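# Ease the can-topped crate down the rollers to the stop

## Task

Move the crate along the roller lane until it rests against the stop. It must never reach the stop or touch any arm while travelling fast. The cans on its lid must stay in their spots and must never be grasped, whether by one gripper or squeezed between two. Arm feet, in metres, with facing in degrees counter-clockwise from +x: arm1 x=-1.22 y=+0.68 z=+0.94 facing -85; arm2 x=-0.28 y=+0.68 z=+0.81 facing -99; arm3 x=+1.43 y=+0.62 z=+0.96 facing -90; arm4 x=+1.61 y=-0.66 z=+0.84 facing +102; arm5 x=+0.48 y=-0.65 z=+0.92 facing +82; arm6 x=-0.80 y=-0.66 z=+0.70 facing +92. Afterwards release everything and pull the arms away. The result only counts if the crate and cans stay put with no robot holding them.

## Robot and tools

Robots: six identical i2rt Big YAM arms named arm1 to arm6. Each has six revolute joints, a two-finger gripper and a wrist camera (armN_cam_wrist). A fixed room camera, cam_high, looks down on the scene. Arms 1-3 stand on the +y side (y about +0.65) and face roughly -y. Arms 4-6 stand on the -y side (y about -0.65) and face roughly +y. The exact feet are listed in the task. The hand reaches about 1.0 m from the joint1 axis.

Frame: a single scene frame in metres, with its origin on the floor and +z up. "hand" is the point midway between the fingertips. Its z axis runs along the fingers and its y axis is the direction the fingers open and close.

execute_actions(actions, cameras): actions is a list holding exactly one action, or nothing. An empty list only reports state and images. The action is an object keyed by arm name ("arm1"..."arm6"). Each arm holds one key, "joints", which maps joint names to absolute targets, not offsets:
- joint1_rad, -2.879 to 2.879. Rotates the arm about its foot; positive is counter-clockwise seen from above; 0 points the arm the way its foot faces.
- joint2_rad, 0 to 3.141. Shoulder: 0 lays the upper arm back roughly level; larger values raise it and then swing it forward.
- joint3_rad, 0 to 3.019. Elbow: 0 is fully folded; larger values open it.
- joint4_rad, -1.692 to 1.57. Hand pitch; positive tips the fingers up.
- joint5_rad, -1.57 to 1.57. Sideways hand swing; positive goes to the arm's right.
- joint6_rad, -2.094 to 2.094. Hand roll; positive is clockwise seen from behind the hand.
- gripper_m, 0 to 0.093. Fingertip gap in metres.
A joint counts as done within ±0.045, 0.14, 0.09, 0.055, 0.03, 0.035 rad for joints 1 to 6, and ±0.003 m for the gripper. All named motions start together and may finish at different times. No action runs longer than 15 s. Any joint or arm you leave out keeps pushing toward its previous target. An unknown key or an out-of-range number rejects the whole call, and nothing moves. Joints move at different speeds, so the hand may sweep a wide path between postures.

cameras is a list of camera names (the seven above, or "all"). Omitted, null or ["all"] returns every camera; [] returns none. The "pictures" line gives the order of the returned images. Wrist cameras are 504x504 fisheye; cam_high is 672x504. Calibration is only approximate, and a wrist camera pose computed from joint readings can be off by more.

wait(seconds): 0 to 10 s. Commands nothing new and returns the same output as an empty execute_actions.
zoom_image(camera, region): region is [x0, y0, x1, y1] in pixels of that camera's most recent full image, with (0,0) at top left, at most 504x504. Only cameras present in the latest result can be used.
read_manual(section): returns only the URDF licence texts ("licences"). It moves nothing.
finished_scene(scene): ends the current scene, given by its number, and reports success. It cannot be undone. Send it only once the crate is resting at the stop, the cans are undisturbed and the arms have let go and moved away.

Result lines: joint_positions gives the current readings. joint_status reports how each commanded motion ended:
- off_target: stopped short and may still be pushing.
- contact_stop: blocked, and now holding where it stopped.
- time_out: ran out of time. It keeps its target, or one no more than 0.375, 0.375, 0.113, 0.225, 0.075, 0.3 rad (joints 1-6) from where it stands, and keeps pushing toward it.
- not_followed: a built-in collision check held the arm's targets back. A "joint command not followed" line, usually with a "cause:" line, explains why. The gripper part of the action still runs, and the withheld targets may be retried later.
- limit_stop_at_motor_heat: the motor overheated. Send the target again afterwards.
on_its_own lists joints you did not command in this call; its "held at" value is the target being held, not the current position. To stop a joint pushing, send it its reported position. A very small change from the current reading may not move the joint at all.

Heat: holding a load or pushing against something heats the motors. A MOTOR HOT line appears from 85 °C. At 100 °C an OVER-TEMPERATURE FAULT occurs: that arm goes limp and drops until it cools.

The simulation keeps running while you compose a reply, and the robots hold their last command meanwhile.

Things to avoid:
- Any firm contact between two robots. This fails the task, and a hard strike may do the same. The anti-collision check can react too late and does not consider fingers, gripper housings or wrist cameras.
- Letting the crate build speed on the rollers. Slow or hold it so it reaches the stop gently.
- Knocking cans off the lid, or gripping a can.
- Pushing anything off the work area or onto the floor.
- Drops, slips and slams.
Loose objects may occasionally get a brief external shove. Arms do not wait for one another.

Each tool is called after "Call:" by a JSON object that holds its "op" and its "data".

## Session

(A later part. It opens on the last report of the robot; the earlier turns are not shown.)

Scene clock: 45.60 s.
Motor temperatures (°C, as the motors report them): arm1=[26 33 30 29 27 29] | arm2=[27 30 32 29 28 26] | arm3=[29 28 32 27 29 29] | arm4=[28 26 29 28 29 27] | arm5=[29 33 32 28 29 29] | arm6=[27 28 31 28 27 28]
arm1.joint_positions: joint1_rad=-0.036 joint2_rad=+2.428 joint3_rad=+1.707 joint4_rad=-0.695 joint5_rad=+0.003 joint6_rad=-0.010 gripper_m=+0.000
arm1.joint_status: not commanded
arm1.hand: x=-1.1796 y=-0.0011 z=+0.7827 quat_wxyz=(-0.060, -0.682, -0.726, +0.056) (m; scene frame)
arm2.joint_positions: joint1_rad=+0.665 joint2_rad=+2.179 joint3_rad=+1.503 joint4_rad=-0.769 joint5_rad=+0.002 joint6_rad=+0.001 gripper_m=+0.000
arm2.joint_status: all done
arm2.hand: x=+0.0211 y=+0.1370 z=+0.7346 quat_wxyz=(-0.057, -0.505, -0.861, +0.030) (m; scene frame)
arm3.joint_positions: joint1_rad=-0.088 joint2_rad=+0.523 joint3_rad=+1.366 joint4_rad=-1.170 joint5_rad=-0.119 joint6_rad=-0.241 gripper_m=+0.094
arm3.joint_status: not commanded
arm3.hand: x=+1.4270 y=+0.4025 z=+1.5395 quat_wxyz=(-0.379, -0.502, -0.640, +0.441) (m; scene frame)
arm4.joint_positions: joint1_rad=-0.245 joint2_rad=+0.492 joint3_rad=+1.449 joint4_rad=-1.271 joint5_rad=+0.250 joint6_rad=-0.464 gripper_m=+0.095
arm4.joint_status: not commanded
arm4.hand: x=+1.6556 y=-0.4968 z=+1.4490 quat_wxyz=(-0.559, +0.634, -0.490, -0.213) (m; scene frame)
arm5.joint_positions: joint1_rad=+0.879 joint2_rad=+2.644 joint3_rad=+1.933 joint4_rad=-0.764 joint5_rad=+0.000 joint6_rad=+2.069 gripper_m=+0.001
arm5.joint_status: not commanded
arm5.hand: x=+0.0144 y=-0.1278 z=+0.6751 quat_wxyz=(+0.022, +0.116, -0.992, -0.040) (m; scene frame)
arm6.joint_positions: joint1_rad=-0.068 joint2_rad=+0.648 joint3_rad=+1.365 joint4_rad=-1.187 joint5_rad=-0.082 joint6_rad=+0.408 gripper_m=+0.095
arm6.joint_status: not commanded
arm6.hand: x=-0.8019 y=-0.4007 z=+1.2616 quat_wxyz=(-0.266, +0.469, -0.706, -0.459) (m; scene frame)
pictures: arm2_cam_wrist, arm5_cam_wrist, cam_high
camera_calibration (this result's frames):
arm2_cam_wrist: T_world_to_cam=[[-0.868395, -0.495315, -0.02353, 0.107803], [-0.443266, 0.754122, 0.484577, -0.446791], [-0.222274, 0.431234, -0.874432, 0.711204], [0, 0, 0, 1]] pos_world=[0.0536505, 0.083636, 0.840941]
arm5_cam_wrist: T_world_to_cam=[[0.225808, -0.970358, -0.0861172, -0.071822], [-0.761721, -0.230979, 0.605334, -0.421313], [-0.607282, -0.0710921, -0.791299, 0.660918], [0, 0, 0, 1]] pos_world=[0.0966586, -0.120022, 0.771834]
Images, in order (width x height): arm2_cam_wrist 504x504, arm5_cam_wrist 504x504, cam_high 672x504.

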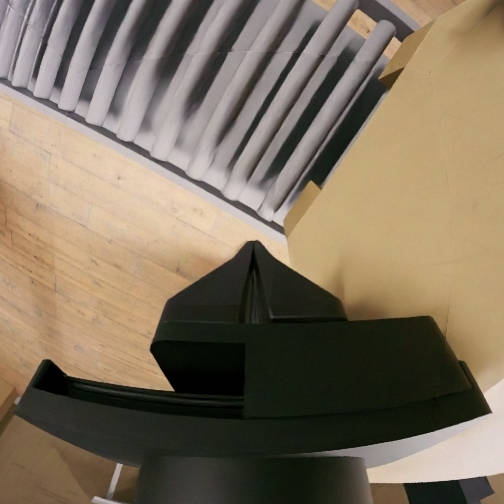

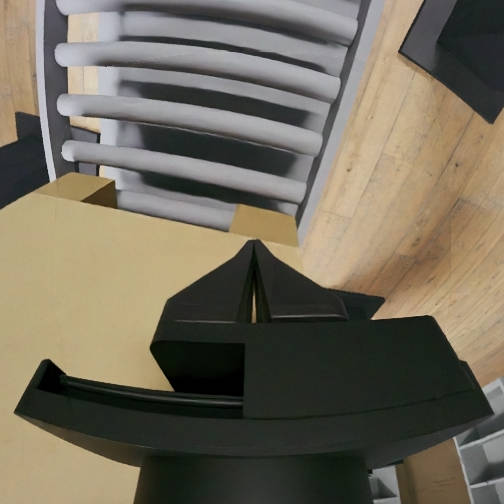

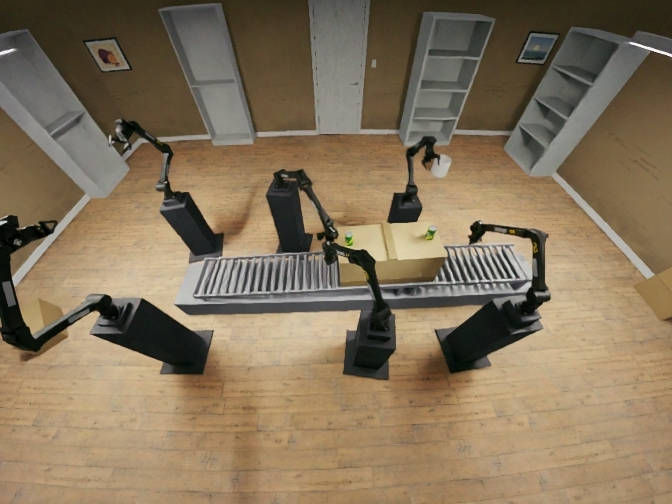

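Call:
{"op": "execute_actions", "data": {"actions": [{"arm2":{"joints":{"joint1_rad":1.5}},"arm5":{"joints":{"joint1_rad":0.83}},"arm3":{"joints":{"joint1_rad":-0.745,"joint2_rad":2.89,"joint3_rad":2.1,"joint4_rad":-0.585,"joint5_rad":0,"joint6_rad":-2.05,"gripper_m":0}}}], "cameras": []}}

Call:
{"op": "execute_actions", "data": {"actions": [{"arm5":{"joints":{"joint1_rad":0.75}}}], "cameras": []}}

Call:
{"op": "execute_actions", "data": {"actions": [{"arm5":{"joints":{"joint1_rad":0.67}}}], "cameras": []}}

Call:
{"op": "execute_actions", "data": {"actions": [{"arm5":{"joints":{"joint1_rad":0.59}}}], "cameras": []}}

Call:
{"op": "execute_actions", "data": {"actions": [{"arm5":{"joints":{"joint1_rad":0.51,"joint6_rad":1.9,"joint3_rad":1.88}}}], "cameras": []}}

Call:
{"op": "execute_actions", "data": {"actions": [{"arm5":{"joints":{"joint1_rad":0.43}}}], "cameras": []}}

Call:
{"op": "execute_actions", "data": {"actions": [{"arm5":{"joints":{"joint1_rad":0.35,"joint6_rad":1.72}}}], "cameras": []}}

Call:
{"op": "execute_actions", "data": {"actions": [{"arm5":{"joints":{"joint1_rad":0.27,"joint3_rad":1.81,"joint4_rad":-0.65}}}], "cameras": []}}

Call:
{"op": "execute_actions", "data": {"actions": [{"arm5":{"joints":{"joint1_rad":0.19,"joint6_rad":1.55}}}], "cameras": []}}

Call:
{"op": "execute_actions", "data": {"actions": [{"arm5":{"joints":{"joint1_rad":0.11}}}], "cameras": ["arm5_cam_wrist","arm3_cam_wrist","cam_high"]}}

Scene clock: 49.17 s.
Motor temperatures (°C, as the motors report them): arm1=[26 33 30 29 27 29] | arm2=[27 30 32 29 28 26] | arm3=[29 29 32 27 29 29] | arm4=[28 26 29 28 29 27] | arm5=[29 33 32 28 29 29] | arm6=[27 28 31 28 27 28]
arm1.joint_positions: joint1_rad=-0.036 joint2_rad=+2.428 joint3_rad=+1.707 joint4_rad=-0.695 joint5_rad=+0.003 joint6_rad=-0.010 gripper_m=+0.000
arm1.joint_status: not commanded
arm1.hand: x=-1.1796 y=-0.0011 z=+0.7827 quat_wxyz=(-0.060, -0.682, -0.726, +0.056) (m; scene frame)
arm2.joint_positions: joint1_rad=+1.503 joint2_rad=+2.179 joint3_rad=+1.503 joint4_rad=-0.769 joint5_rad=-0.002 joint6_rad=+0.001 gripper_m=+0.000
arm2.joint_status: all done
arm2.hand: x=+0.3249 y=+0.5432 z=+0.7380 quat_wxyz=(-0.067, -0.112, -0.991, +0.004) (m; scene frame)
arm3.joint_positions: joint1_rad=-0.746 joint2_rad=+2.905 joint3_rad=+2.075 joint4_rad=-0.586 joint5_rad=-0.003 joint6_rad=-2.041 gripper_m=+0.000
arm3.joint_status: all done
arm3.hand: x=+0.9568 y=+0.1041 z=+0.5784 quat_wxyz=(+0.041, -0.134, -0.988, +0.061) (m; scene frame)
arm4.joint_positions: joint1_rad=-0.245 joint2_rad=+0.492 joint3_rad=+1.449 joint4_rad=-1.271 joint5_rad=+0.250 joint6_rad=-0.464 gripper_m=+0.095
arm4.joint_status: not commanded
arm4.hand: x=+1.6556 y=-0.4968 z=+1.4490 quat_wxyz=(-0.559, +0.634, -0.490, -0.213) (m; scene frame)
arm5.joint_positions: joint1_rad=+0.743 joint2_rad=+2.636 joint3_rad=+1.922 joint4_rad=-0.767 joint5_rad=+0.020 joint6_rad=+2.084 gripper_m=+0.001
arm5.joint_status: joint1_rad off_target (ended at +0.744, target +0.830)
arm5.hand: x=+0.0941 y=-0.0702 z=+0.6777 quat_wxyz=(+0.009, +0.041, -0.998, -0.044) (m; scene frame)
arm6.joint_positions: joint1_rad=-0.068 joint2_rad=+0.648 joint3_rad=+1.365 joint4_rad=-1.187 joint5_rad=-0.082 joint6_rad=+0.408 gripper_m=+0.095
arm6.joint_status: not commanded
arm6.hand: x=-0.8019 y=-0.4007 z=+1.2616 quat_wxyz=(-0.266, +0.469, -0.706, -0.459) (m; scene frame)
pictures: none
No camera images: the call's "cameras" was empty. Leave "cameras" out to get every camera's image.

Scene clock: 50.53 s.
Motor temperatures (°C, as the motors report them): arm1=[26 33 30 29 27 29] | arm2=[27 30 32 29 28 26] | arm3=[29 29 32 27 29 29] | arm4=[28 26 29 28 29 27] | arm5=[29 33 32 28 29 29] | arm6=[27 28 31 28 27 28]
arm1.joint_positions: joint1_rad=-0.036 joint2_rad=+2.428 joint3_rad=+1.707 joint4_rad=-0.695 joint5_rad=+0.003 joint6_rad=-0.010 gripper_m=+0.000
arm1.joint_status: not commanded
arm1.hand: x=-1.1796 y=-0.0011 z=+0.7827 quat_wxyz=(-0.060, -0.682, -0.726, +0.056) (m; scene frame)
arm2.joint_positions: joint1_rad=+1.503 joint2_rad=+2.179 joint3_rad=+1.503 joint4_rad=-0.769 joint5_rad=-0.002 joint6_rad=+0.001 gripper_m=+0.000
arm2.joint_status: not commanded
arm2.hand: x=+0.3249 y=+0.5432 z=+0.7380 quat_wxyz=(-0.067, -0.112, -0.991, +0.004) (m; scene frame)
arm3.joint_positions: joint1_rad=-0.746 joint2_rad=+2.905 joint3_rad=+2.075 joint4_rad=-0.586 joint5_rad=-0.003 joint6_rad=-2.042 gripper_m=+0.000
arm3.joint_status: not commanded
arm3.hand: x=+0.9568 y=+0.1041 z=+0.5784 quat_wxyz=(+0.041, -0.133, -0.988, +0.061) (m; scene frame)
arm4.joint_positions: joint1_rad=-0.245 joint2_rad=+0.492 joint3_rad=+1.449 joint4_rad=-1.271 joint5_rad=+0.250 joint6_rad=-0.464 gripper_m=+0.095
arm4.joint_status: not commanded
arm4.hand: x=+1.6556 y=-0.4968 z=+1.4490 quat_wxyz=(-0.559, +0.634, -0.490, -0.213) (m; scene frame)
arm5.joint_positions: joint1_rad=+0.706 joint2_rad=+2.636 joint3_rad=+1.922 joint4_rad=-0.767 joint5_rad=+0.011 joint6_rad=+2.084 gripper_m=+0.001
arm5.joint_status: all done
arm5.hand: x=+0.1144 y=-0.0571 z=+0.6779 quat_wxyz=(+0.012, +0.023, -0.999, -0.042) (m; scene frame)
arm6.joint_positions: joint1_rad=-0.068 joint2_rad=+0.648 joint3_rad=+1.365 joint4_rad=-1.187 joint5_rad=-0.082 joint6_rad=+0.408 gripper_m=+0.095
arm6.joint_status: not commanded
arm6.hand: x=-0.8019 y=-0.4007 z=+1.2616 quat_wxyz=(-0.266, +0.469, -0.706, -0.459) (m; scene frame)
pictures: none
No camera images: the call's "cameras" was empty. Leave "cameras" out to get every camera's image.

Scene clock: 51.97 s.
Motor temperatures (°C, as the motors report them): arm1=[26 33 30 29 27 29] | arm2=[27 30 32 29 28 26] | arm3=[29 30 32 27 29 29] | arm4=[28 26 29 28 29 27] | arm5=[30 34 32 28 29 29] | arm6=[27 28 32 28 27 28]
arm1.joint_positions: joint1_rad=-0.036 joint2_rad=+2.428 joint3_rad=+1.707 joint4_rad=-0.695 joint5_rad=+0.003 joint6_rad=-0.010 gripper_m=+0.000
arm1.joint_status: not commanded
arm1.hand: x=-1.1796 y=-0.0011 z=+0.7827 quat_wxyz=(-0.060, -0.682, -0.726, +0.056) (m; scene frame)
arm2.joint_positions: joint1_rad=+1.503 joint2_rad=+2.179 joint3_rad=+1.503 joint4_rad=-0.769 joint5_rad=-0.002 joint6_rad=+0.001 gripper_m=+0.000
arm2.joint_status: not commanded
arm2.hand: x=+0.3249 y=+0.5432 z=+0.7380 quat_wxyz=(-0.067, -0.112, -0.991, +0.004) (m; scene frame)
arm3.joint_positions: joint1_rad=-0.746 joint2_rad=+2.905 joint3_rad=+2.075 joint4_rad=-0.586 joint5_rad=-0.003 joint6_rad=-2.042 gripper_m=+0.000
arm3.joint_status: not commanded
arm3.hand: x=+0.9568 y=+0.1041 z=+0.5784 quat_wxyz=(+0.041, -0.133, -0.988, +0.061) (m; scene frame)
arm4.joint_positions: joint1_rad=-0.245 joint2_rad=+0.492 joint3_rad=+1.449 joint4_rad=-1.271 joint5_rad=+0.250 joint6_rad=-0.464 gripper_m=+0.095
arm4.joint_status: not commanded
arm4.hand: x=+1.6556 y=-0.4968 z=+1.4490 quat_wxyz=(-0.559, +0.634, -0.490, -0.213) (m; scene frame)
arm5.joint_positions: joint1_rad=+0.597 joint2_rad=+2.642 joint3_rad=+1.919 joint4_rad=-0.767 joint5_rad=+0.020 joint6_rad=+2.040 gripper_m=+0.001
arm5.joint_status: joint1_rad off_target (ended at +0.597, target +0.670)
arm5.hand: x=+0.1840 y=-0.0231 z=+0.6743 quat_wxyz=(+0.003, -0.010, -0.999, -0.042) (m; scene frame)
arm6.joint_positions: joint1_rad=-0.068 joint2_rad=+0.648 joint3_rad=+1.365 joint4_rad=-1.187 joint5_rad=-0.082 joint6_rad=+0.408 gripper_m=+0.095
arm6.joint_status: not commanded
arm6.hand: x=-0.8019 y=-0.4007 z=+1.2616 quat_wxyz=(-0.266, +0.469, -0.706, -0.459) (m; scene frame)
pictures: none
No camera images: the call's "cameras" was empty. Leave "cameras" out to get every camera's image.

Scene clock: 53.37 s.
Motor temperatures (°C, as the motors report them): arm1=[26 33 30 29 27 29] | arm2=[27 30 32 29 28 26] | arm3=[29 30 32 27 29 29] | arm4=[28 26 29 28 29 27] | arm5=[30 34 32 28 29 29] | arm6=[27 28 32 28 27 28]
arm1.joint_positions: joint1_rad=-0.036 joint2_rad=+2.428 joint3_rad=+1.707 joint4_rad=-0.695 joint5_rad=+0.003 joint6_rad=-0.010 gripper_m=+0.000
arm1.joint_status: not commanded
arm1.hand: x=-1.1796 y=-0.0011 z=+0.7827 quat_wxyz=(-0.060, -0.682, -0.726, +0.056) (m; scene frame)
arm2.joint_positions: joint1_rad=+1.503 joint2_rad=+2.179 joint3_rad=+1.503 joint4_rad=-0.769 joint5_rad=-0.002 joint6_rad=+0.001 gripper_m=+0.000
arm2.joint_status: not commanded
arm2.hand: x=+0.3249 y=+0.5432 z=+0.7380 quat_wxyz=(-0.067, -0.112, -0.991, +0.004) (m; scene frame)
arm3.joint_positions: joint1_rad=-0.746 joint2_rad=+2.905 joint3_rad=+2.075 joint4_rad=-0.586 joint5_rad=-0.003 joint6_rad=-2.042 gripper_m=+0.000
arm3.joint_status: not commanded
arm3.hand: x=+0.9568 y=+0.1041 z=+0.5784 quat_wxyz=(+0.041, -0.133, -0.988, +0.061) (m; scene frame)
arm4.joint_positions: joint1_rad=-0.245 joint2_rad=+0.492 joint3_rad=+1.449 joint4_rad=-1.271 joint5_rad=+0.250 joint6_rad=-0.464 gripper_m=+0.095
arm4.joint_status: not commanded
arm4.hand: x=+1.6556 y=-0.4968 z=+1.4490 quat_wxyz=(-0.559, +0.634, -0.490, -0.213) (m; scene frame)
arm5.joint_positions: joint1_rad=+0.533 joint2_rad=+2.643 joint3_rad=+1.919 joint4_rad=-0.767 joint5_rad=+0.016 joint6_rad=+2.049 gripper_m=+0.001
arm5.joint_status: joint1_rad off_target (ended at +0.533, target +0.590)
arm5.hand: x=+0.2244 y=-0.0061 z=+0.6738 quat_wxyz=(+0.003, -0.046, -0.998, -0.041) (m; scene frame)
arm6.joint_positions: joint1_rad=-0.068 joint2_rad=+0.648 joint3_rad=+1.365 joint4_rad=-1.187 joint5_rad=-0.082 joint6_rad=+0.408 gripper_m=+0.095
arm6.joint_status: not commanded
arm6.hand: x=-0.8019 y=-0.4007 z=+1.2616 quat_wxyz=(-0.266, +0.469, -0.706, -0.459) (m; scene frame)
pictures: none
No camera images: the call's "cameras" was empty. Leave "cameras" out to get every camera's image.

Scene clock: 54.83 s.
Motor temperatures (°C, as the motors report them): arm1=[26 33 30 29 27 29] | arm2=[27 30 32 29 28 26] | arm3=[29 30 32 27 29 29] | arm4=[28 26 29 28 29 27] | arm5=[30 34 32 28 29 29] | arm6=[27 28 32 28 27 28]
arm1.joint_positions: joint1_rad=-0.036 joint2_rad=+2.428 joint3_rad=+1.707 joint4_rad=-0.695 joint5_rad=+0.003 joint6_rad=-0.010 gripper_m=+0.000
arm1.joint_status: not commanded
arm1.hand: x=-1.1796 y=-0.0011 z=+0.7827 quat_wxyz=(-0.060, -0.682, -0.726, +0.056) (m; scene frame)
arm2.joint_positions: joint1_rad=+1.503 joint2_rad=+2.179 joint3_rad=+1.503 joint4_rad=-0.769 joint5_rad=-0.002 joint6_rad=+0.001 gripper_m=+0.000
arm2.joint_status: not commanded
arm2.hand: x=+0.3249 y=+0.5432 z=+0.7380 quat_wxyz=(-0.067, -0.112, -0.991, +0.004) (m; scene frame)
arm3.joint_positions: joint1_rad=-0.746 joint2_rad=+2.905 joint3_rad=+2.075 joint4_rad=-0.586 joint5_rad=-0.003 joint6_rad=-2.042 gripper_m=+0.000
arm3.joint_status: not commanded
arm3.hand: x=+0.9568 y=+0.1041 z=+0.5784 quat_wxyz=(+0.041, -0.133, -0.988, +0.061) (m; scene frame)
arm4.joint_positions: joint1_rad=-0.245 joint2_rad=+0.492 joint3_rad=+1.449 joint4_rad=-1.271 joint5_rad=+0.250 joint6_rad=-0.464 gripper_m=+0.095
arm4.joint_status: not commanded
arm4.hand: x=+1.6556 y=-0.4968 z=+1.4490 quat_wxyz=(-0.559, +0.634, -0.490, -0.213) (m; scene frame)
arm5.joint_positions: joint1_rad=+0.431 joint2_rad=+2.639 joint3_rad=+1.880 joint4_rad=-0.759 joint5_rad=+0.021 joint6_rad=+1.860 gripper_m=+0.001
arm5.joint_status: joint1_rad off_target (ended at +0.431, target +0.510); joint6_rad off_target (ended at +1.860, target +1.900); the others done
arm5.hand: x=+0.2965 y=+0.0012 z=+0.6655 quat_wxyz=(-0.009, -0.003, -1.000, -0.029) (m; scene frame)
arm6.joint_positions: joint1_rad=-0.068 joint2_rad=+0.648 joint3_rad=+1.365 joint4_rad=-1.187 joint5_rad=-0.082 joint6_rad=+0.408 gripper_m=+0.095
arm6.joint_status: not commanded
arm6.hand: x=-0.8019 y=-0.4007 z=+1.2616 quat_wxyz=(-0.266, +0.469, -0.706, -0.459) (m; scene frame)
pictures: none
No camera images: the call's "cameras" was empty. Leave "cameras" out to get every camera's image.

Scene clock: 56.27 s.
Motor temperatures (°C, as the motors report them): arm1=[26 34 30 29 27 29] | arm2=[27 30 32 29 28 26] | arm3=[29 31 32 27 29 29] | arm4=[28 26 29 28 29 27] | arm5=[30 34 32 28 29 29] | arm6=[27 28 32 28 27 28]
arm1.joint_positions: joint1_rad=-0.036 joint2_rad=+2.428 joint3_rad=+1.707 joint4_rad=-0.695 joint5_rad=+0.003 joint6_rad=-0.010 gripper_m=+0.000
arm1.joint_status: not commanded
arm1.hand: x=-1.1796 y=-0.0011 z=+0.7827 quat_wxyz=(-0.060, -0.682, -0.726, +0.056) (m; scene frame)
arm2.joint_positions: joint1_rad=+1.503 joint2_rad=+2.179 joint3_rad=+1.503 joint4_rad=-0.769 joint5_rad=-0.002 joint6_rad=+0.001 gripper_m=+0.000
arm2.joint_status: not commanded
arm2.hand: x=+0.3249 y=+0.5432 z=+0.7380 quat_wxyz=(-0.067, -0.112, -0.991, +0.004) (m; scene frame)
arm3.joint_positions: joint1_rad=-0.746 joint2_rad=+2.905 joint3_rad=+2.075 joint4_rad=-0.586 joint5_rad=-0.003 joint6_rad=-2.042 gripper_m=+0.000
arm3.joint_status: not commanded
arm3.hand: x=+0.9568 y=+0.1041 z=+0.5784 quat_wxyz=(+0.041, -0.133, -0.988, +0.061) (m; scene frame)
arm4.joint_positions: joint1_rad=-0.245 joint2_rad=+0.492 joint3_rad=+1.449 joint4_rad=-1.271 joint5_rad=+0.250 joint6_rad=-0.464 gripper_m=+0.095
arm4.joint_status: not commanded
arm4.hand: x=+1.6556 y=-0.4968 z=+1.4490 quat_wxyz=(-0.559, +0.634, -0.490, -0.213) (m; scene frame)
arm5.joint_positions: joint1_rad=+0.368 joint2_rad=+2.639 joint3_rad=+1.870 joint4_rad=-0.759 joint5_rad=+0.017 joint6_rad=+1.865 gripper_m=+0.001
arm5.joint_status: joint1_rad off_target (ended at +0.368, target +0.430)
arm5.hand: x=+0.3386 y=+0.0065 z=+0.6632 quat_wxyz=(-0.009, -0.037, -0.999, -0.024) (m; scene frame)
arm6.joint_positions: joint1_rad=-0.068 joint2_rad=+0.648 joint3_rad=+1.365 joint4_rad=-1.187 joint5_rad=-0.082 joint6_rad=+0.408 gripper_m=+0.095
arm6.joint_status: not commanded
arm6.hand: x=-0.8019 y=-0.4007 z=+1.2616 quat_wxyz=(-0.266, +0.469, -0.706, -0.459) (m; scene frame)
pictures: none
No camera images: the call's "cameras" was empty. Leave "cameras" out to get every camera's image.

Scene clock: 57.77 s.
Motor temperatures (°C, as the motors report them): arm1=[26 34 30 29 27 29] | arm2=[27 30 32 29 28 26] | arm3=[29 31 32 27 29 29] | arm4=[28 26 29 28 29 27] | arm5=[30 34 32 28 29 29] | arm6=[27 28 32 28 27 28]
arm1.joint_positions: joint1_rad=-0.036 joint2_rad=+2.428 joint3_rad=+1.707 joint4_rad=-0.695 joint5_rad=+0.003 joint6_rad=-0.010 gripper_m=+0.000
arm1.joint_status: not commanded
arm1.hand: x=-1.1796 y=-0.0011 z=+0.7827 quat_wxyz=(-0.060, -0.682, -0.726, +0.056) (m; scene frame)
arm2.joint_positions: joint1_rad=+1.503 joint2_rad=+2.179 joint3_rad=+1.503 joint4_rad=-0.769 joint5_rad=-0.002 joint6_rad=+0.001 gripper_m=+0.000
arm2.joint_status: not commanded
arm2.hand: x=+0.3249 y=+0.5432 z=+0.7380 quat_wxyz=(-0.067, -0.112, -0.991, +0.004) (m; scene frame)
arm3.joint_positions: joint1_rad=-0.746 joint2_rad=+2.905 joint3_rad=+2.075 joint4_rad=-0.586 joint5_rad=-0.003 joint6_rad=-2.042 gripper_m=+0.000
arm3.joint_status: not commanded
arm3.hand: x=+0.9568 y=+0.1041 z=+0.5784 quat_wxyz=(+0.041, -0.133, -0.988, +0.061) (m; scene frame)
arm4.joint_positions: joint1_rad=-0.245 joint2_rad=+0.492 joint3_rad=+1.449 joint4_rad=-1.271 joint5_rad=+0.250 joint6_rad=-0.464 gripper_m=+0.095
arm4.joint_status: not commanded
arm4.hand: x=+1.6556 y=-0.4968 z=+1.4490 quat_wxyz=(-0.559, +0.634, -0.490, -0.213) (m; scene frame)
arm5.joint_positions: joint1_rad=+0.268 joint2_rad=+2.639 joint3_rad=+1.862 joint4_rad=-0.759 joint5_rad=+0.018 joint6_rad=+1.694 gripper_m=+0.001
arm5.joint_status: joint1_rad off_target (ended at +0.268, target +0.350); the others done
arm5.hand: x=+0.4053 y=+0.0135 z=+0.6617 quat_wxyz=(-0.013, -0.002, -1.000, -0.019) (m; scene frame)
arm6.joint_positions: joint1_rad=-0.068 joint2_rad=+0.648 joint3_rad=+1.365 joint4_rad=-1.187 joint5_rad=-0.082 joint6_rad=+0.408 gripper_m=+0.095
arm6.joint_status: not commanded
arm6.hand: x=-0.8019 y=-0.4007 z=+1.2616 quat_wxyz=(-0.266, +0.469, -0.706, -0.459) (m; scene frame)
pictures: none
No camera images: the call's "cameras" was empty. Leave "cameras" out to get every camera's image.

Scene clock: 59.20 s.
Motor temperatures (°C, as the motors report them): arm1=[26 34 30 29 27 29] | arm2=[27 30 32 29 28 26] | arm3=[29 31 32 27 29 29] | arm4=[28 26 29 28 29 27] | arm5=[30 34 32 28 29 29] | arm6=[27 28 32 28 27 28]
arm1.joint_positions: joint1_rad=-0.036 joint2_rad=+2.428 joint3_rad=+1.707 joint4_rad=-0.695 joint5_rad=+0.003 joint6_rad=-0.010 gripper_m=+0.000
arm1.joint_status: not commanded
arm1.hand: x=-1.1796 y=-0.0011 z=+0.7827 quat_wxyz=(-0.060, -0.682, -0.726, +0.056) (m; scene frame)
arm2.joint_positions: joint1_rad=+1.503 joint2_rad=+2.179 joint3_rad=+1.503 joint4_rad=-0.769 joint5_rad=-0.002 joint6_rad=+0.001 gripper_m=+0.000
arm2.joint_status: not commanded
arm2.hand: x=+0.3249 y=+0.5432 z=+0.7380 quat_wxyz=(-0.067, -0.112, -0.991, +0.004) (m; scene frame)
arm3.joint_positions: joint1_rad=-0.746 joint2_rad=+2.905 joint3_rad=+2.075 joint4_rad=-0.586 joint5_rad=-0.003 joint6_rad=-2.042 gripper_m=+0.000
arm3.joint_status: not commanded
arm3.hand: x=+0.9568 y=+0.1041 z=+0.5784 quat_wxyz=(+0.041, -0.133, -0.988, +0.061) (m; scene frame)
arm4.joint_positions: joint1_rad=-0.245 joint2_rad=+0.492 joint3_rad=+1.449 joint4_rad=-1.271 joint5_rad=+0.250 joint6_rad=-0.464 gripper_m=+0.095
arm4.joint_status: not commanded
arm4.hand: x=+1.6556 y=-0.4968 z=+1.4490 quat_wxyz=(-0.559, +0.634, -0.490, -0.213) (m; scene frame)
arm5.joint_positions: joint1_rad=+0.204 joint2_rad=+2.639 joint3_rad=+1.806 joint4_rad=-0.670 joint5_rad=+0.019 joint6_rad=+1.690 gripper_m=+0.001
arm5.joint_status: joint1_rad off_target (ended at +0.204, target +0.270); the others done
arm5.hand: x=+0.4487 y=+0.0096 z=+0.6478 quat_wxyz=(-0.012, -0.032, -0.999, -0.035) (m; scene frame)
arm6.joint_positions: joint1_rad=-0.068 joint2_rad=+0.648 joint3_rad=+1.365 joint4_rad=-1.187 joint5_rad=-0.082 joint6_rad=+0.408 gripper_m=+0.095
arm6.joint_status: not commanded
arm6.hand: x=-0.8019 y=-0.4007 z=+1.2616 quat_wxyz=(-0.266, +0.469, -0.706, -0.459) (m; scene frame)
pictures: none
No camera images: the call's "cameras" was empty. Leave "cameras" out to get every camera's image.

Scene clock: 60.70 s.
Motor temperatures (°C, as the motors report them): arm1=[26 34 30 29 27 29] | arm2=[27 30 32 29 28 26] | arm3=[29 31 32 27 29 29] | arm4=[28 26 29 28 29 27] | arm5=[30 34 32 28 29 29] | arm6=[27 28 32 28 27 28]
arm1.joint_positions: joint1_rad=-0.036 joint2_rad=+2.428 joint3_rad=+1.707 joint4_rad=-0.695 joint5_rad=+0.003 joint6_rad=-0.010 gripper_m=+0.000
arm1.joint_status: not commanded
arm1.hand: x=-1.1796 y=-0.0011 z=+0.7827 quat_wxyz=(-0.060, -0.682, -0.726, +0.056) (m; scene frame)
arm2.joint_positions: joint1_rad=+1.503 joint2_rad=+2.179 joint3_rad=+1.503 joint4_rad=-0.769 joint5_rad=-0.002 joint6_rad=+0.001 gripper_m=+0.000
arm2.joint_status: not commanded
arm2.hand: x=+0.3249 y=+0.5432 z=+0.7380 quat_wxyz=(-0.067, -0.112, -0.991, +0.004) (m; scene frame)
arm3.joint_positions: joint1_rad=-0.746 joint2_rad=+2.905 joint3_rad=+2.075 joint4_rad=-0.586 joint5_rad=-0.003 joint6_rad=-2.042 gripper_m=+0.000
arm3.joint_status: not commanded
arm3.hand: x=+0.9568 y=+0.1041 z=+0.5784 quat_wxyz=(+0.041, -0.133, -0.988, +0.061) (m; scene frame)
arm4.joint_positions: joint1_rad=-0.245 joint2_rad=+0.492 joint3_rad=+1.449 joint4_rad=-1.271 joint5_rad=+0.250 joint6_rad=-0.464 gripper_m=+0.095
arm4.joint_status: not commanded
arm4.hand: x=+1.6556 y=-0.4968 z=+1.4490 quat_wxyz=(-0.559, +0.634, -0.490, -0.213) (m; scene frame)
arm5.joint_positions: joint1_rad=+0.108 joint2_rad=+2.639 joint3_rad=+1.806 joint4_rad=-0.665 joint5_rad=+0.013 joint6_rad=+1.548 gripper_m=+0.001
arm5.joint_status: joint1_rad off_target (ended at +0.108, target +0.190); the others done
arm5.hand: x=+0.5111 y=+0.0112 z=+0.6486 quat_wxyz=(-0.014, -0.009, -0.999, -0.037) (m; scene frame)
arm6.joint_positions: joint1_rad=-0.068 joint2_rad=+0.648 joint3_rad=+1.365 joint4_rad=-1.187 joint5_rad=-0.082 joint6_rad=+0.408 gripper_m=+0.095
arm6.joint_status: not commanded
arm6.hand: x=-0.8019 y=-0.4007 z=+1.2616 quat_wxyz=(-0.266, +0.469, -0.706, -0.459) (m; scene frame)
pictures: none
No camera images: the call's "cameras" was empty. Leave "cameras" out to get every camera's image.

Scene clock: 62.13 s.
Motor temperatures (°C, as the motors report them): arm1=[26 34 30 29 27 29] | arm2=[27 30 32 29 28 26] | arm3=[29 32 32 27 29 29] | arm4=[28 26 29 28 29 27] | arm5=[30 34 32 28 29 29] | arm6=[27 28 32 28 27 28]
arm1.joint_positions: joint1_rad=-0.036 joint2_rad=+2.428 joint3_rad=+1.707 joint4_rad=-0.695 joint5_rad=+0.003 joint6_rad=-0.010 gripper_m=+0.000
arm1.joint_status: not commanded
arm1.hand: x=-1.1796 y=-0.0011 z=+0.7827 quat_wxyz=(-0.060, -0.682, -0.726, +0.056) (m; scene frame)
arm2.joint_positions: joint1_rad=+1.503 joint2_rad=+2.179 joint3_rad=+1.503 joint4_rad=-0.769 joint5_rad=-0.002 joint6_rad=+0.001 gripper_m=+0.000
arm2.joint_status: not commanded
arm2.hand: x=+0.3249 y=+0.5432 z=+0.7380 quat_wxyz=(-0.067, -0.112, -0.991, +0.004) (m; scene frame)
arm3.joint_positions: joint1_rad=-0.746 joint2_rad=+2.905 joint3_rad=+2.075 joint4_rad=-0.586 joint5_rad=-0.003 joint6_rad=-2.042 gripper_m=+0.000
arm3.joint_status: not commanded
arm3.hand: x=+0.9568 y=+0.1041 z=+0.5784 quat_wxyz=(+0.041, -0.133, -0.988, +0.061) (m; scene frame)
arm4.joint_positions: joint1_rad=-0.245 joint2_rad=+0.492 joint3_rad=+1.449 joint4_rad=-1.271 joint5_rad=+0.250 joint6_rad=-0.464 gripper_m=+0.095
arm4.joint_status: not commanded
arm4.hand: x=+1.6556 y=-0.4968 z=+1.4490 quat_wxyz=(-0.559, +0.634, -0.490, -0.213) (m; scene frame)
arm5.joint_positions: joint1_rad=+0.047 joint2_rad=+2.639 joint3_rad=+1.806 joint4_rad=-0.655 joint5_rad=+0.020 joint6_rad=+1.529 gripper_m=+0.001
arm5.joint_status: joint1_rad off_target (ended at +0.047, target +0.110)
arm5.hand: x=+0.5528 y=+0.0103 z=+0.6493 quat_wxyz=(-0.019, -0.030, -0.999, -0.041) (m; scene frame)
arm6.joint_positions: joint1_rad=-0.068 joint2_rad=+0.648 joint3_rad=+1.365 joint4_rad=-1.187 joint5_rad=-0.082 joint6_rad=+0.408 gripper_m=+0.095
arm6.joint_status: not commanded
arm6.hand: x=-0.8019 y=-0.4007 z=+1.2616 quat_wxyz=(-0.266, +0.469, -0.706, -0.459) (m; scene frame)
pictures: arm3_cam_wrist, arm5_cam_wrist, cam_high
camera_calibration (this result's frames):
arm3_cam_wrist: T_world_to_cam=[[-0.255122, -0.959626, 0.118452, 0.280847], [-0.723448, 0.270725, 0.635083, 0.302556], [-0.64151, 0.0763295, -0.763307, 1.16907], [0, 0, 0, 1]] pos_world=[1.04051, 0.098364, 0.666945]
arm5_cam_wrist: T_world_to_cam=[[-0.0614859, -0.994336, -0.0866971, 0.0979235], [-0.835919, 0.00383624, 0.548839, 0.111537], [-0.545398, 0.106218, -0.83142, 0.96733], [0, 0, 0, 1]] pos_world=[0.626837, -0.00580656, 0.751531]
Images, in order (width x height): arm3_cam_wrist 504x504, arm5_cam_wrist 504x504, cam_high 672x504.

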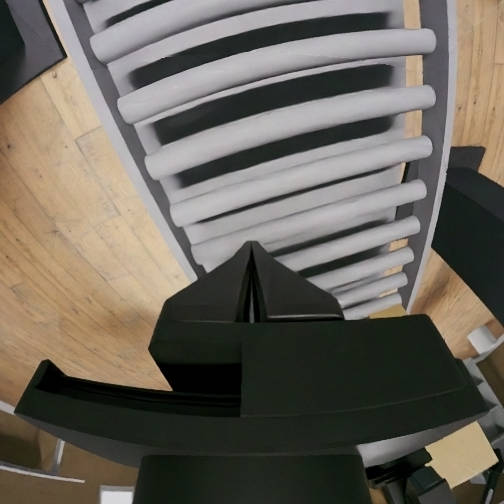

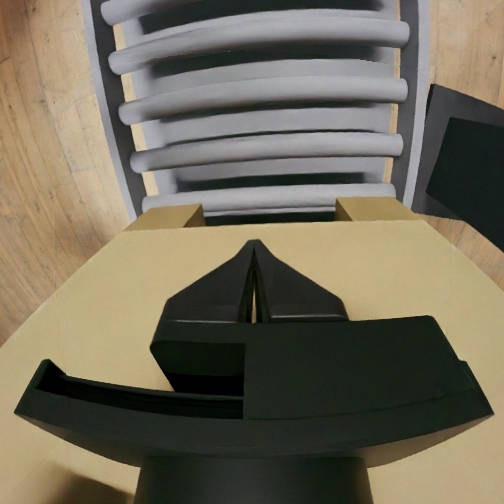

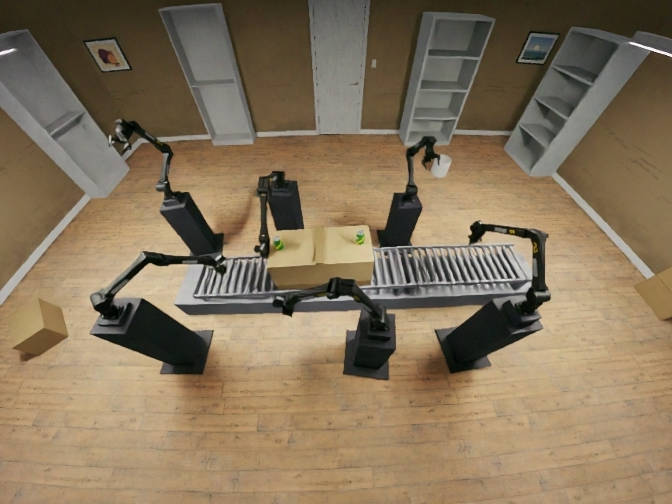

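Call:
{"op": "execute_actions", "data": {"actions": [{"arm5":{"joints":{"joint1_rad":0.03,"joint6_rad":1.38,"joint2_rad":2.73,"joint3_rad":1.87}},"arm3":{"joints":{"joint1_rad":-0.85,"joint4_rad":-0.28}}}], "cameras": []}}

Call:
{"op": "execute_actions", "data": {"actions": [{"arm5":{"joints":{"joint1_rad":-0.05,"joint6_rad":1.3}}}], "cameras": []}}

Call:
{"op": "execute_actions", "data": {"actions": [{"arm5":{"joints":{"joint1_rad":-0.13,"joint6_rad":1.25}}}], "cameras": []}}

Call:
{"op": "execute_actions", "data": {"actions": [{"arm5":{"joints":{"joint1_rad":-0.21,"joint6_rad":1.2}}}], "cameras": ["cam_high"]}}

Call:
{"op": "execute_actions", "data": {"actions": [{"arm5":{"joints":{"joint1_rad":-0.29,"joint6_rad":1.12}}}], "cameras": []}}

Call:
{"op": "execute_actions", "data": {"actions": [{"arm5":{"joints":{"joint1_rad":-0.37,"joint6_rad":1.04}}}], "cameras": []}}

Call:
{"op": "execute_actions", "data": {"actions": [{"arm5":{"joints":{"joint1_rad":-0.44,"joint6_rad":0.96}}}], "cameras": ["arm5_cam_wrist","arm3_cam_wrist","cam_high"]}}

Scene clock: 64.30 s.
Motor temperatures (°C, as the motors report them): arm1=[26 34 30 29 27 29] | arm2=[27 30 32 29 28 26] | arm3=[29 32 32 27 29 29] | arm4=[28 26 29 28 29 27] | arm5=[30 34 32 28 29 29] | arm6=[27 28 32 28 27 28]
arm1.joint_positions: joint1_rad=-0.036 joint2_rad=+2.428 joint3_rad=+1.707 joint4_rad=-0.695 joint5_rad=+0.003 joint6_rad=-0.010 gripper_m=+0.000
arm1.joint_status: not commanded
arm1.hand: x=-1.1796 y=-0.0011 z=+0.7827 quat_wxyz=(-0.060, -0.682, -0.726, +0.056) (m; scene frame)
arm2.joint_positions: joint1_rad=+1.503 joint2_rad=+2.179 joint3_rad=+1.503 joint4_rad=-0.769 joint5_rad=-0.002 joint6_rad=+0.001 gripper_m=+0.000
arm2.joint_status: not commanded
arm2.hand: x=+0.3249 y=+0.5432 z=+0.7380 quat_wxyz=(-0.067, -0.112, -0.991, +0.004) (m; scene frame)
arm3.joint_positions: joint1_rad=-0.850 joint2_rad=+2.905 joint3_rad=+2.075 joint4_rad=-0.292 joint5_rad=-0.002 joint6_rad=-2.042 gripper_m=+0.000
arm3.joint_status: all done
arm3.hand: x=+0.8542 y=+0.1102 z=+0.5992 quat_wxyz=(+0.133, -0.180, -0.959, +0.173) (m; scene frame)
arm4.joint_positions: joint1_rad=-0.245 joint2_rad=+0.492 joint3_rad=+1.449 joint4_rad=-1.271 joint5_rad=+0.250 joint6_rad=-0.464 gripper_m=+0.095
arm4.joint_status: not commanded
arm4.hand: x=+1.6556 y=-0.4968 z=+1.4490 quat_wxyz=(-0.559, +0.634, -0.490, -0.213) (m; scene frame)
arm5.joint_positions: joint1_rad=-0.051 joint2_rad=+2.699 joint3_rad=+1.850 joint4_rad=-0.655 joint5_rad=+0.002 joint6_rad=+1.396 gripper_m=+0.001
arm5.joint_status: joint1_rad off_target (ended at -0.052, target +0.030); the others done
arm5.hand: x=+0.6139 y=-0.0004 z=+0.6238 quat_wxyz=(-0.013, -0.012, -0.999, -0.034) (m; scene frame)
arm6.joint_positions: joint1_rad=-0.068 joint2_rad=+0.648 joint3_rad=+1.365 joint4_rad=-1.187 joint5_rad=-0.082 joint6_rad=+0.408 gripper_m=+0.095
arm6.joint_status: not commanded
arm6.hand: x=-0.8019 y=-0.4007 z=+1.2616 quat_wxyz=(-0.266, +0.469, -0.706, -0.459) (m; scene frame)
pictures: none
No camera images: the call's "cameras" was empty. Leave "cameras" out to get every camera's image.

Scene clock: 65.77 s.
Motor temperatures (°C, as the motors report them): arm1=[26 34 30 29 27 29] | arm2=[27 30 31 29 28 26] | arm3=[29 32 32 27 29 29] | arm4=[28 26 30 28 29 27] | arm5=[30 34 32 28 29 29] | arm6=[27 28 32 28 27 28]
arm1.joint_positions: joint1_rad=-0.036 joint2_rad=+2.428 joint3_rad=+1.707 joint4_rad=-0.695 joint5_rad=+0.003 joint6_rad=-0.010 gripper_m=+0.000
arm1.joint_status: not commanded
arm1.hand: x=-1.1796 y=-0.0011 z=+0.7827 quat_wxyz=(-0.060, -0.682, -0.726, +0.056) (m; scene frame)
arm2.joint_positions: joint1_rad=+1.503 joint2_rad=+2.179 joint3_rad=+1.503 joint4_rad=-0.769 joint5_rad=-0.002 joint6_rad=+0.001 gripper_m=+0.000
arm2.joint_status: not commanded
arm2.hand: x=+0.3249 y=+0.5432 z=+0.7380 quat_wxyz=(-0.067, -0.112, -0.991, +0.004) (m; scene frame)
arm3.joint_positions: joint1_rad=-0.850 joint2_rad=+2.905 joint3_rad=+2.075 joint4_rad=-0.292 joint5_rad=-0.002 joint6_rad=-2.042 gripper_m=+0.000
arm3.joint_status: not commanded
arm3.hand: x=+0.8542 y=+0.1102 z=+0.5992 quat_wxyz=(+0.133, -0.180, -0.959, +0.173) (m; scene frame)
arm4.joint_positions: joint1_rad=-0.245 joint2_rad=+0.492 joint3_rad=+1.449 joint4_rad=-1.271 joint5_rad=+0.250 joint6_rad=-0.464 gripper_m=+0.095
arm4.joint_status: not commanded
arm4.hand: x=+1.6556 y=-0.4968 z=+1.4490 quat_wxyz=(-0.559, +0.634, -0.490, -0.213) (m; scene frame)
arm5.joint_positions: joint1_rad=-0.115 joint2_rad=+2.699 joint3_rad=+1.854 joint4_rad=-0.655 joint5_rad=+0.002 joint6_rad=+1.315 gripper_m=+0.001
arm5.joint_status: joint1_rad off_target (ended at -0.115, target -0.050); the others done
arm5.hand: x=+0.6556 y=-0.0082 z=+0.6253 quat_wxyz=(-0.016, -0.004, -0.999, -0.035) (m; scene frame)
arm6.joint_positions: joint1_rad=-0.068 joint2_rad=+0.648 joint3_rad=+1.365 joint4_rad=-1.187 joint5_rad=-0.082 joint6_rad=+0.408 gripper_m=+0.095
arm6.joint_status: not commanded
arm6.hand: x=-0.8019 y=-0.4007 z=+1.2616 quat_wxyz=(-0.266, +0.469, -0.706, -0.459) (m; scene frame)
pictures: none
No camera images: the call's "cameras" was empty. Leave "cameras" out to get every camera's image.

Scene clock: 67.20 s.
Motor temperatures (°C, as the motors report them): arm1=[26 34 30 29 27 29] | arm2=[27 30 31 29 28 26] | arm3=[29 32 32 27 29 29] | arm4=[28 26 30 28 29 27] | arm5=[30 34 32 28 29 29] | arm6=[27 28 32 28 27 28]
arm1.joint_positions: joint1_rad=-0.036 joint2_rad=+2.428 joint3_rad=+1.707 joint4_rad=-0.695 joint5_rad=+0.003 joint6_rad=-0.010 gripper_m=+0.000
arm1.joint_status: not commanded
arm1.hand: x=-1.1796 y=-0.0011 z=+0.7827 quat_wxyz=(-0.060, -0.682, -0.726, +0.056) (m; scene frame)
arm2.joint_positions: joint1_rad=+1.503 joint2_rad=+2.179 joint3_rad=+1.503 joint4_rad=-0.769 joint5_rad=-0.002 joint6_rad=+0.001 gripper_m=+0.000
arm2.joint_status: not commanded
arm2.hand: x=+0.3249 y=+0.5432 z=+0.7380 quat_wxyz=(-0.067, -0.112, -0.991, +0.004) (m; scene frame)
arm3.joint_positions: joint1_rad=-0.850 joint2_rad=+2.905 joint3_rad=+2.075 joint4_rad=-0.292 joint5_rad=-0.002 joint6_rad=-2.042 gripper_m=+0.000
arm3.joint_status: not commanded
arm3.hand: x=+0.8542 y=+0.1102 z=+0.5992 quat_wxyz=(+0.133, -0.180, -0.959, +0.173) (m; scene frame)
arm4.joint_positions: joint1_rad=-0.245 joint2_rad=+0.492 joint3_rad=+1.449 joint4_rad=-1.271 joint5_rad=+0.250 joint6_rad=-0.464 gripper_m=+0.095
arm4.joint_status: not commanded
arm4.hand: x=+1.6556 y=-0.4968 z=+1.4490 quat_wxyz=(-0.559, +0.634, -0.490, -0.213) (m; scene frame)
arm5.joint_positions: joint1_rad=-0.203 joint2_rad=+2.699 joint3_rad=+1.862 joint4_rad=-0.655 joint5_rad=+0.002 joint6_rad=+1.265 gripper_m=+0.001
arm5.joint_status: joint1_rad off_target (ended at -0.203, target -0.130); the others done
arm5.hand: x=+0.7123 y=-0.0218 z=+0.6281 quat_wxyz=(-0.019, -0.022, -0.999, -0.038) (m; scene frame)
arm6.joint_positions: joint1_rad=-0.068 joint2_rad=+0.648 joint3_rad=+1.365 joint4_rad=-1.187 joint5_rad=-0.082 joint6_rad=+0.408 gripper_m=+0.095
arm6.joint_status: not commanded
arm6.hand: x=-0.8019 y=-0.4007 z=+1.2616 quat_wxyz=(-0.266, +0.469, -0.706, -0.459) (m; scene frame)
pictures: none
No camera images: the call's "cameras" was empty. Leave "cameras" out to get every camera's image.

Scene clock: 68.60 s.
Motor temperatures (°C, as the motors report them): arm1=[26 34 30 29 27 29] | arm2=[27 30 31 29 28 26] | arm3=[29 33 32 27 29 29] | arm4=[28 26 30 28 29 27] | arm5=[30 34 32 28 29 29] | arm6=[27 28 32 28 27 28]
arm1.joint_positions: joint1_rad=-0.036 joint2_rad=+2.428 joint3_rad=+1.707 joint4_rad=-0.695 joint5_rad=+0.003 joint6_rad=-0.010 gripper_m=+0.000
arm1.joint_status: not commanded
arm1.hand: x=-1.1796 y=-0.0011 z=+0.7827 quat_wxyz=(-0.060, -0.682, -0.726, +0.056) (m; scene frame)
arm2.joint_positions: joint1_rad=+1.503 joint2_rad=+2.179 joint3_rad=+1.503 joint4_rad=-0.769 joint5_rad=-0.002 joint6_rad=+0.001 gripper_m=+0.000
arm2.joint_status: not commanded
arm2.hand: x=+0.3249 y=+0.5432 z=+0.7380 quat_wxyz=(-0.067, -0.112, -0.991, +0.004) (m; scene frame)
arm3.joint_positions: joint1_rad=-0.850 joint2_rad=+2.905 joint3_rad=+2.075 joint4_rad=-0.292 joint5_rad=-0.002 joint6_rad=-2.042 gripper_m=+0.000
arm3.joint_status: not commanded
arm3.hand: x=+0.8542 y=+0.1102 z=+0.5992 quat_wxyz=(+0.133, -0.180, -0.959, +0.173) (m; scene frame)
arm4.joint_positions: joint1_rad=-0.245 joint2_rad=+0.492 joint3_rad=+1.449 joint4_rad=-1.271 joint5_rad=+0.250 joint6_rad=-0.464 gripper_m=+0.095
arm4.joint_status: not commanded
arm4.hand: x=+1.6556 y=-0.4968 z=+1.4490 quat_wxyz=(-0.559, +0.634, -0.490, -0.213) (m; scene frame)
arm5.joint_positions: joint1_rad=-0.273 joint2_rad=+2.699 joint3_rad=+1.867 joint4_rad=-0.651 joint5_rad=+0.005 joint6_rad=+1.209 gripper_m=+0.001
arm5.joint_status: joint1_rad off_target (ended at -0.273, target -0.210); the others done
arm5.hand: x=+0.7574 y=-0.0363 z=+0.6301 quat_wxyz=(-0.025, -0.029, -0.998, -0.041) (m; scene frame)
arm6.joint_positions: joint1_rad=-0.068 joint2_rad=+0.648 joint3_rad=+1.365 joint4_rad=-1.187 joint5_rad=-0.082 joint6_rad=+0.408 gripper_m=+0.095
arm6.joint_status: not commanded
arm6.hand: x=-0.8019 y=-0.4007 z=+1.2616 quat_wxyz=(-0.266, +0.469, -0.706, -0.459) (m; scene frame)
pictures: cam_high
Images, in order (width x height): cam_high 672x504.

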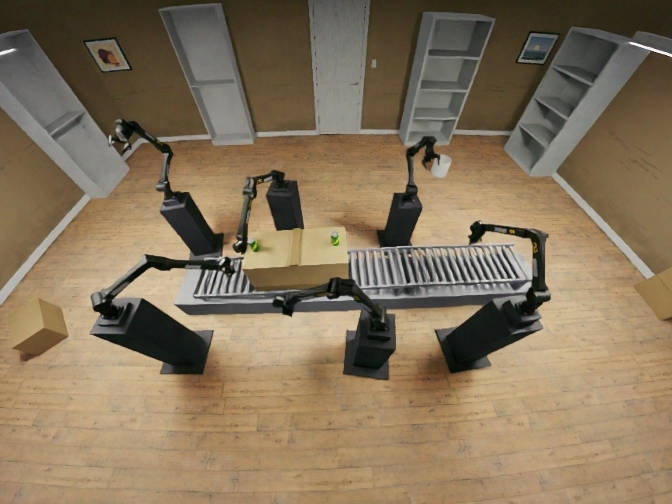

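Scene clock: 69.97 s.
Motor temperatures (°C, as the motors report them): arm1=[26 34 30 29 27 29] | arm2=[27 30 31 29 28 26] | arm3=[29 33 32 27 29 29] | arm4=[28 26 30 28 29 27] | arm5=[30 34 32 28 29 29] | arm6=[27 28 32 28 27 28]
arm1.joint_positions: joint1_rad=-0.036 joint2_rad=+2.428 joint3_rad=+1.707 joint4_rad=-0.695 joint5_rad=+0.003 joint6_rad=-0.010 gripper_m=+0.000
arm1.joint_status: not commanded
arm1.hand: x=-1.1796 y=-0.0011 z=+0.7827 quat_wxyz=(-0.060, -0.682, -0.726, +0.056) (m; scene frame)
arm2.joint_positions: joint1_rad=+1.503 joint2_rad=+2.179 joint3_rad=+1.503 joint4_rad=-0.769 joint5_rad=-0.002 joint6_rad=+0.001 gripper_m=+0.000
arm2.joint_status: not commanded
arm2.hand: x=+0.3249 y=+0.5432 z=+0.7380 quat_wxyz=(-0.067, -0.112, -0.991, +0.004) (m; scene frame)
arm3.joint_positions: joint1_rad=-0.850 joint2_rad=+2.905 joint3_rad=+2.075 joint4_rad=-0.292 joint5_rad=-0.002 joint6_rad=-2.042 gripper_m=+0.000
arm3.joint_status: not commanded
arm3.hand: x=+0.8542 y=+0.1102 z=+0.5992 quat_wxyz=(+0.133, -0.180, -0.959, +0.173) (m; scene frame)
arm4.joint_positions: joint1_rad=-0.245 joint2_rad=+0.492 joint3_rad=+1.449 joint4_rad=-1.271 joint5_rad=+0.250 joint6_rad=-0.464 gripper_m=+0.095
arm4.joint_status: not commanded
arm4.hand: x=+1.6556 y=-0.4968 z=+1.4490 quat_wxyz=(-0.559, +0.634, -0.490, -0.213) (m; scene frame)
arm5.joint_positions: joint1_rad=-0.354 joint2_rad=+2.699 joint3_rad=+1.874 joint4_rad=-0.649 joint5_rad=+0.004 joint6_rad=+1.131 gripper_m=+0.001
arm5.joint_status: joint1_rad off_target (ended at -0.354, target -0.290); the others done
arm5.hand: x=+0.8081 y=-0.0571 z=+0.6326 quat_wxyz=(-0.030, -0.031, -0.998, -0.043) (m; scene frame)
arm6.joint_positions: joint1_rad=-0.068 joint2_rad=+0.648 joint3_rad=+1.365 joint4_rad=-1.187 joint5_rad=-0.082 joint6_rad=+0.408 gripper_m=+0.095
arm6.joint_status: not commanded
arm6.hand: x=-0.8019 y=-0.4007 z=+1.2616 quat_wxyz=(-0.266, +0.469, -0.706, -0.459) (m; scene frame)
pictures: none
No camera images: the call's "cameras" was empty. Leave "cameras" out to get every camera's image.

Scene clock: 71.30 s.
Motor temperatures (°C, as the motors report them): arm1=[26 34 30 29 27 29] | arm2=[27 30 31 29 28 26] | arm3=[29 33 32 27 29 29] | arm4=[28 26 30 28 29 27] | arm5=[30 34 32 28 29 29] | arm6=[27 28 32 28 27 28]
arm1.joint_positions: joint1_rad=-0.036 joint2_rad=+2.428 joint3_rad=+1.707 joint4_rad=-0.695 joint5_rad=+0.003 joint6_rad=-0.010 gripper_m=+0.000
arm1.joint_status: not commanded
arm1.hand: x=-1.1796 y=-0.0011 z=+0.7827 quat_wxyz=(-0.060, -0.682, -0.726, +0.056) (m; scene frame)
arm2.joint_positions: joint1_rad=+1.503 joint2_rad=+2.179 joint3_rad=+1.503 joint4_rad=-0.769 joint5_rad=-0.002 joint6_rad=+0.001 gripper_m=+0.000
arm2.joint_status: not commanded
arm2.hand: x=+0.3249 y=+0.5432 z=+0.7380 quat_wxyz=(-0.067, -0.112, -0.991, +0.004) (m; scene frame)
arm3.joint_positions: joint1_rad=-0.850 joint2_rad=+2.905 joint3_rad=+2.075 joint4_rad=-0.292 joint5_rad=-0.002 joint6_rad=-2.042 gripper_m=+0.000
arm3.joint_status: not commanded
arm3.hand: x=+0.8542 y=+0.1102 z=+0.5992 quat_wxyz=(+0.133, -0.180, -0.959, +0.173) (m; scene frame)
arm4.joint_positions: joint1_rad=-0.245 joint2_rad=+0.492 joint3_rad=+1.449 joint4_rad=-1.271 joint5_rad=+0.250 joint6_rad=-0.464 gripper_m=+0.095
arm4.joint_status: not commanded
arm4.hand: x=+1.6556 y=-0.4968 z=+1.4490 quat_wxyz=(-0.559, +0.634, -0.490, -0.213) (m; scene frame)
arm5.joint_positions: joint1_rad=-0.427 joint2_rad=+2.699 joint3_rad=+1.878 joint4_rad=-0.649 joint5_rad=+0.003 joint6_rad=+1.056 gripper_m=+0.001
arm5.joint_status: joint1_rad off_target (ended at -0.428, target -0.370); the others done
arm5.hand: x=+0.8519 y=-0.0805 z=+0.6344 quat_wxyz=(-0.033, -0.030, -0.998, -0.044) (m; scene frame)
arm6.joint_positions: joint1_rad=-0.068 joint2_rad=+0.648 joint3_rad=+1.365 joint4_rad=-1.187 joint5_rad=-0.082 joint6_rad=+0.408 gripper_m=+0.095
arm6.joint_status: not commanded
arm6.hand: x=-0.8019 y=-0.4007 z=+1.2616 quat_wxyz=(-0.266, +0.469, -0.706, -0.459) (m; scene frame)
pictures: none
No camera images: the call's "cameras" was empty. Leave "cameras" out to get every camera's image.

Scene clock: 72.37 s.
Motor temperatures (°C, as the motors report them): arm1=[26 34 30 29 27 29] | arm2=[27 30 31 29 28 26] | arm3=[29 33 32 27 29 29] | arm4=[28 26 30 28 29 27] | arm5=[30 34 32 28 29 29] | arm6=[27 28 32 28 27 28]
arm1.joint_positions: joint1_rad=-0.036 joint2_rad=+2.428 joint3_rad=+1.707 joint4_rad=-0.695 joint5_rad=+0.003 joint6_rad=-0.010 gripper_m=+0.000
arm1.joint_status: not commanded
arm1.hand: x=-1.1796 y=-0.0011 z=+0.7827 quat_wxyz=(-0.060, -0.682, -0.726, +0.056) (m; scene frame)
arm2.joint_positions: joint1_rad=+1.503 joint2_rad=+2.179 joint3_rad=+1.503 joint4_rad=-0.769 joint5_rad=-0.002 joint6_rad=+0.001 gripper_m=+0.000
arm2.joint_status: not commanded
arm2.hand: x=+0.3249 y=+0.5432 z=+0.7380 quat_wxyz=(-0.067, -0.112, -0.991, +0.004) (m; scene frame)
arm3.joint_positions: joint1_rad=-0.838 joint2_rad=+2.899 joint3_rad=+2.075 joint4_rad=-0.288 joint5_rad=-0.002 joint6_rad=-2.048 gripper_m=+0.000
arm3.joint_status: not commanded
arm3.hand: x=+0.8575 y=+0.1009 z=+0.6040 quat_wxyz=(+0.136, -0.172, -0.959, +0.178) (m; scene frame)
arm4.joint_positions: joint1_rad=-0.245 joint2_rad=+0.492 joint3_rad=+1.449 joint4_rad=-1.271 joint5_rad=+0.250 joint6_rad=-0.464 gripper_m=+0.095
arm4.joint_status: not commanded
arm4.hand: x=+1.6556 y=-0.4968 z=+1.4490 quat_wxyz=(-0.559, +0.634, -0.490, -0.213) (m; scene frame)
arm5.joint_positions: joint1_rad=-0.468 joint2_rad=+2.699 joint3_rad=+1.878 joint4_rad=-0.649 joint5_rad=+0.003 joint6_rad=+0.976 gripper_m=+0.001
arm5.joint_status: all done
arm5.hand: x=+0.8748 y=-0.0961 z=+0.6346 quat_wxyz=(-0.036, -0.010, -0.998, -0.042) (m; scene frame)
arm6.joint_positions: joint1_rad=-0.068 joint2_rad=+0.648 joint3_rad=+1.365 joint4_rad=-1.187 joint5_rad=-0.082 joint6_rad=+0.408 gripper_m=+0.095
arm6.joint_status: not commanded
arm6.hand: x=-0.8019 y=-0.4007 z=+1.2616 quat_wxyz=(-0.266, +0.469, -0.706, -0.459) (m; scene frame)
pictures: arm3_cam_wrist, arm5_cam_wrist, cam_high
camera_calibration (this result's frames):
arm3_cam_wrist: T_world_to_cam=[[-0.281025, -0.883628, 0.374469, 0.109361], [-0.545637, 0.468104, 0.695096, 0.00667591], [-0.789497, -0.00898474, -0.613689, 1.17021], [0, 0, 0, 1]] pos_world=[0.958253, 0.104023, 0.672553]
arm5_cam_wrist: T_world_to_cam=[[-0.0205019, -0.99598, -0.0871937, -0.02508], [-0.854501, -0.0278207, 0.518704, 0.421577], [-0.519045, 0.0851415, -0.850496, 1.12905], [0, 0, 0, 1]] pos_world=[0.945751, -0.10938, 0.739391]
Images, in order (width x height): arm3_cam_wrist 504x504, arm5_cam_wrist 504x504, cam_high 672x504.

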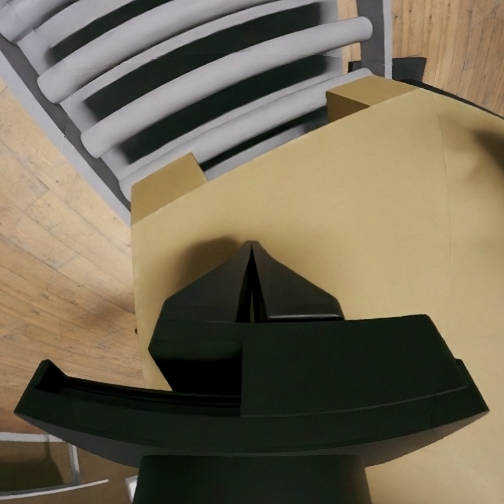

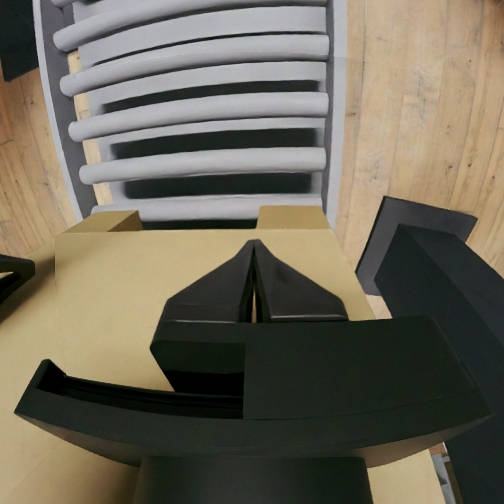

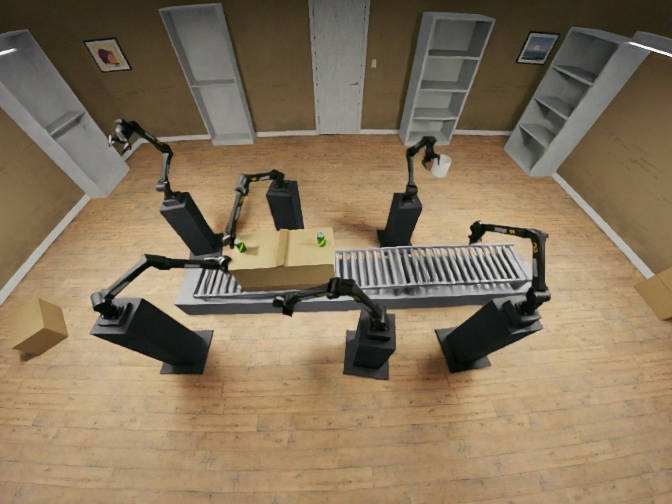

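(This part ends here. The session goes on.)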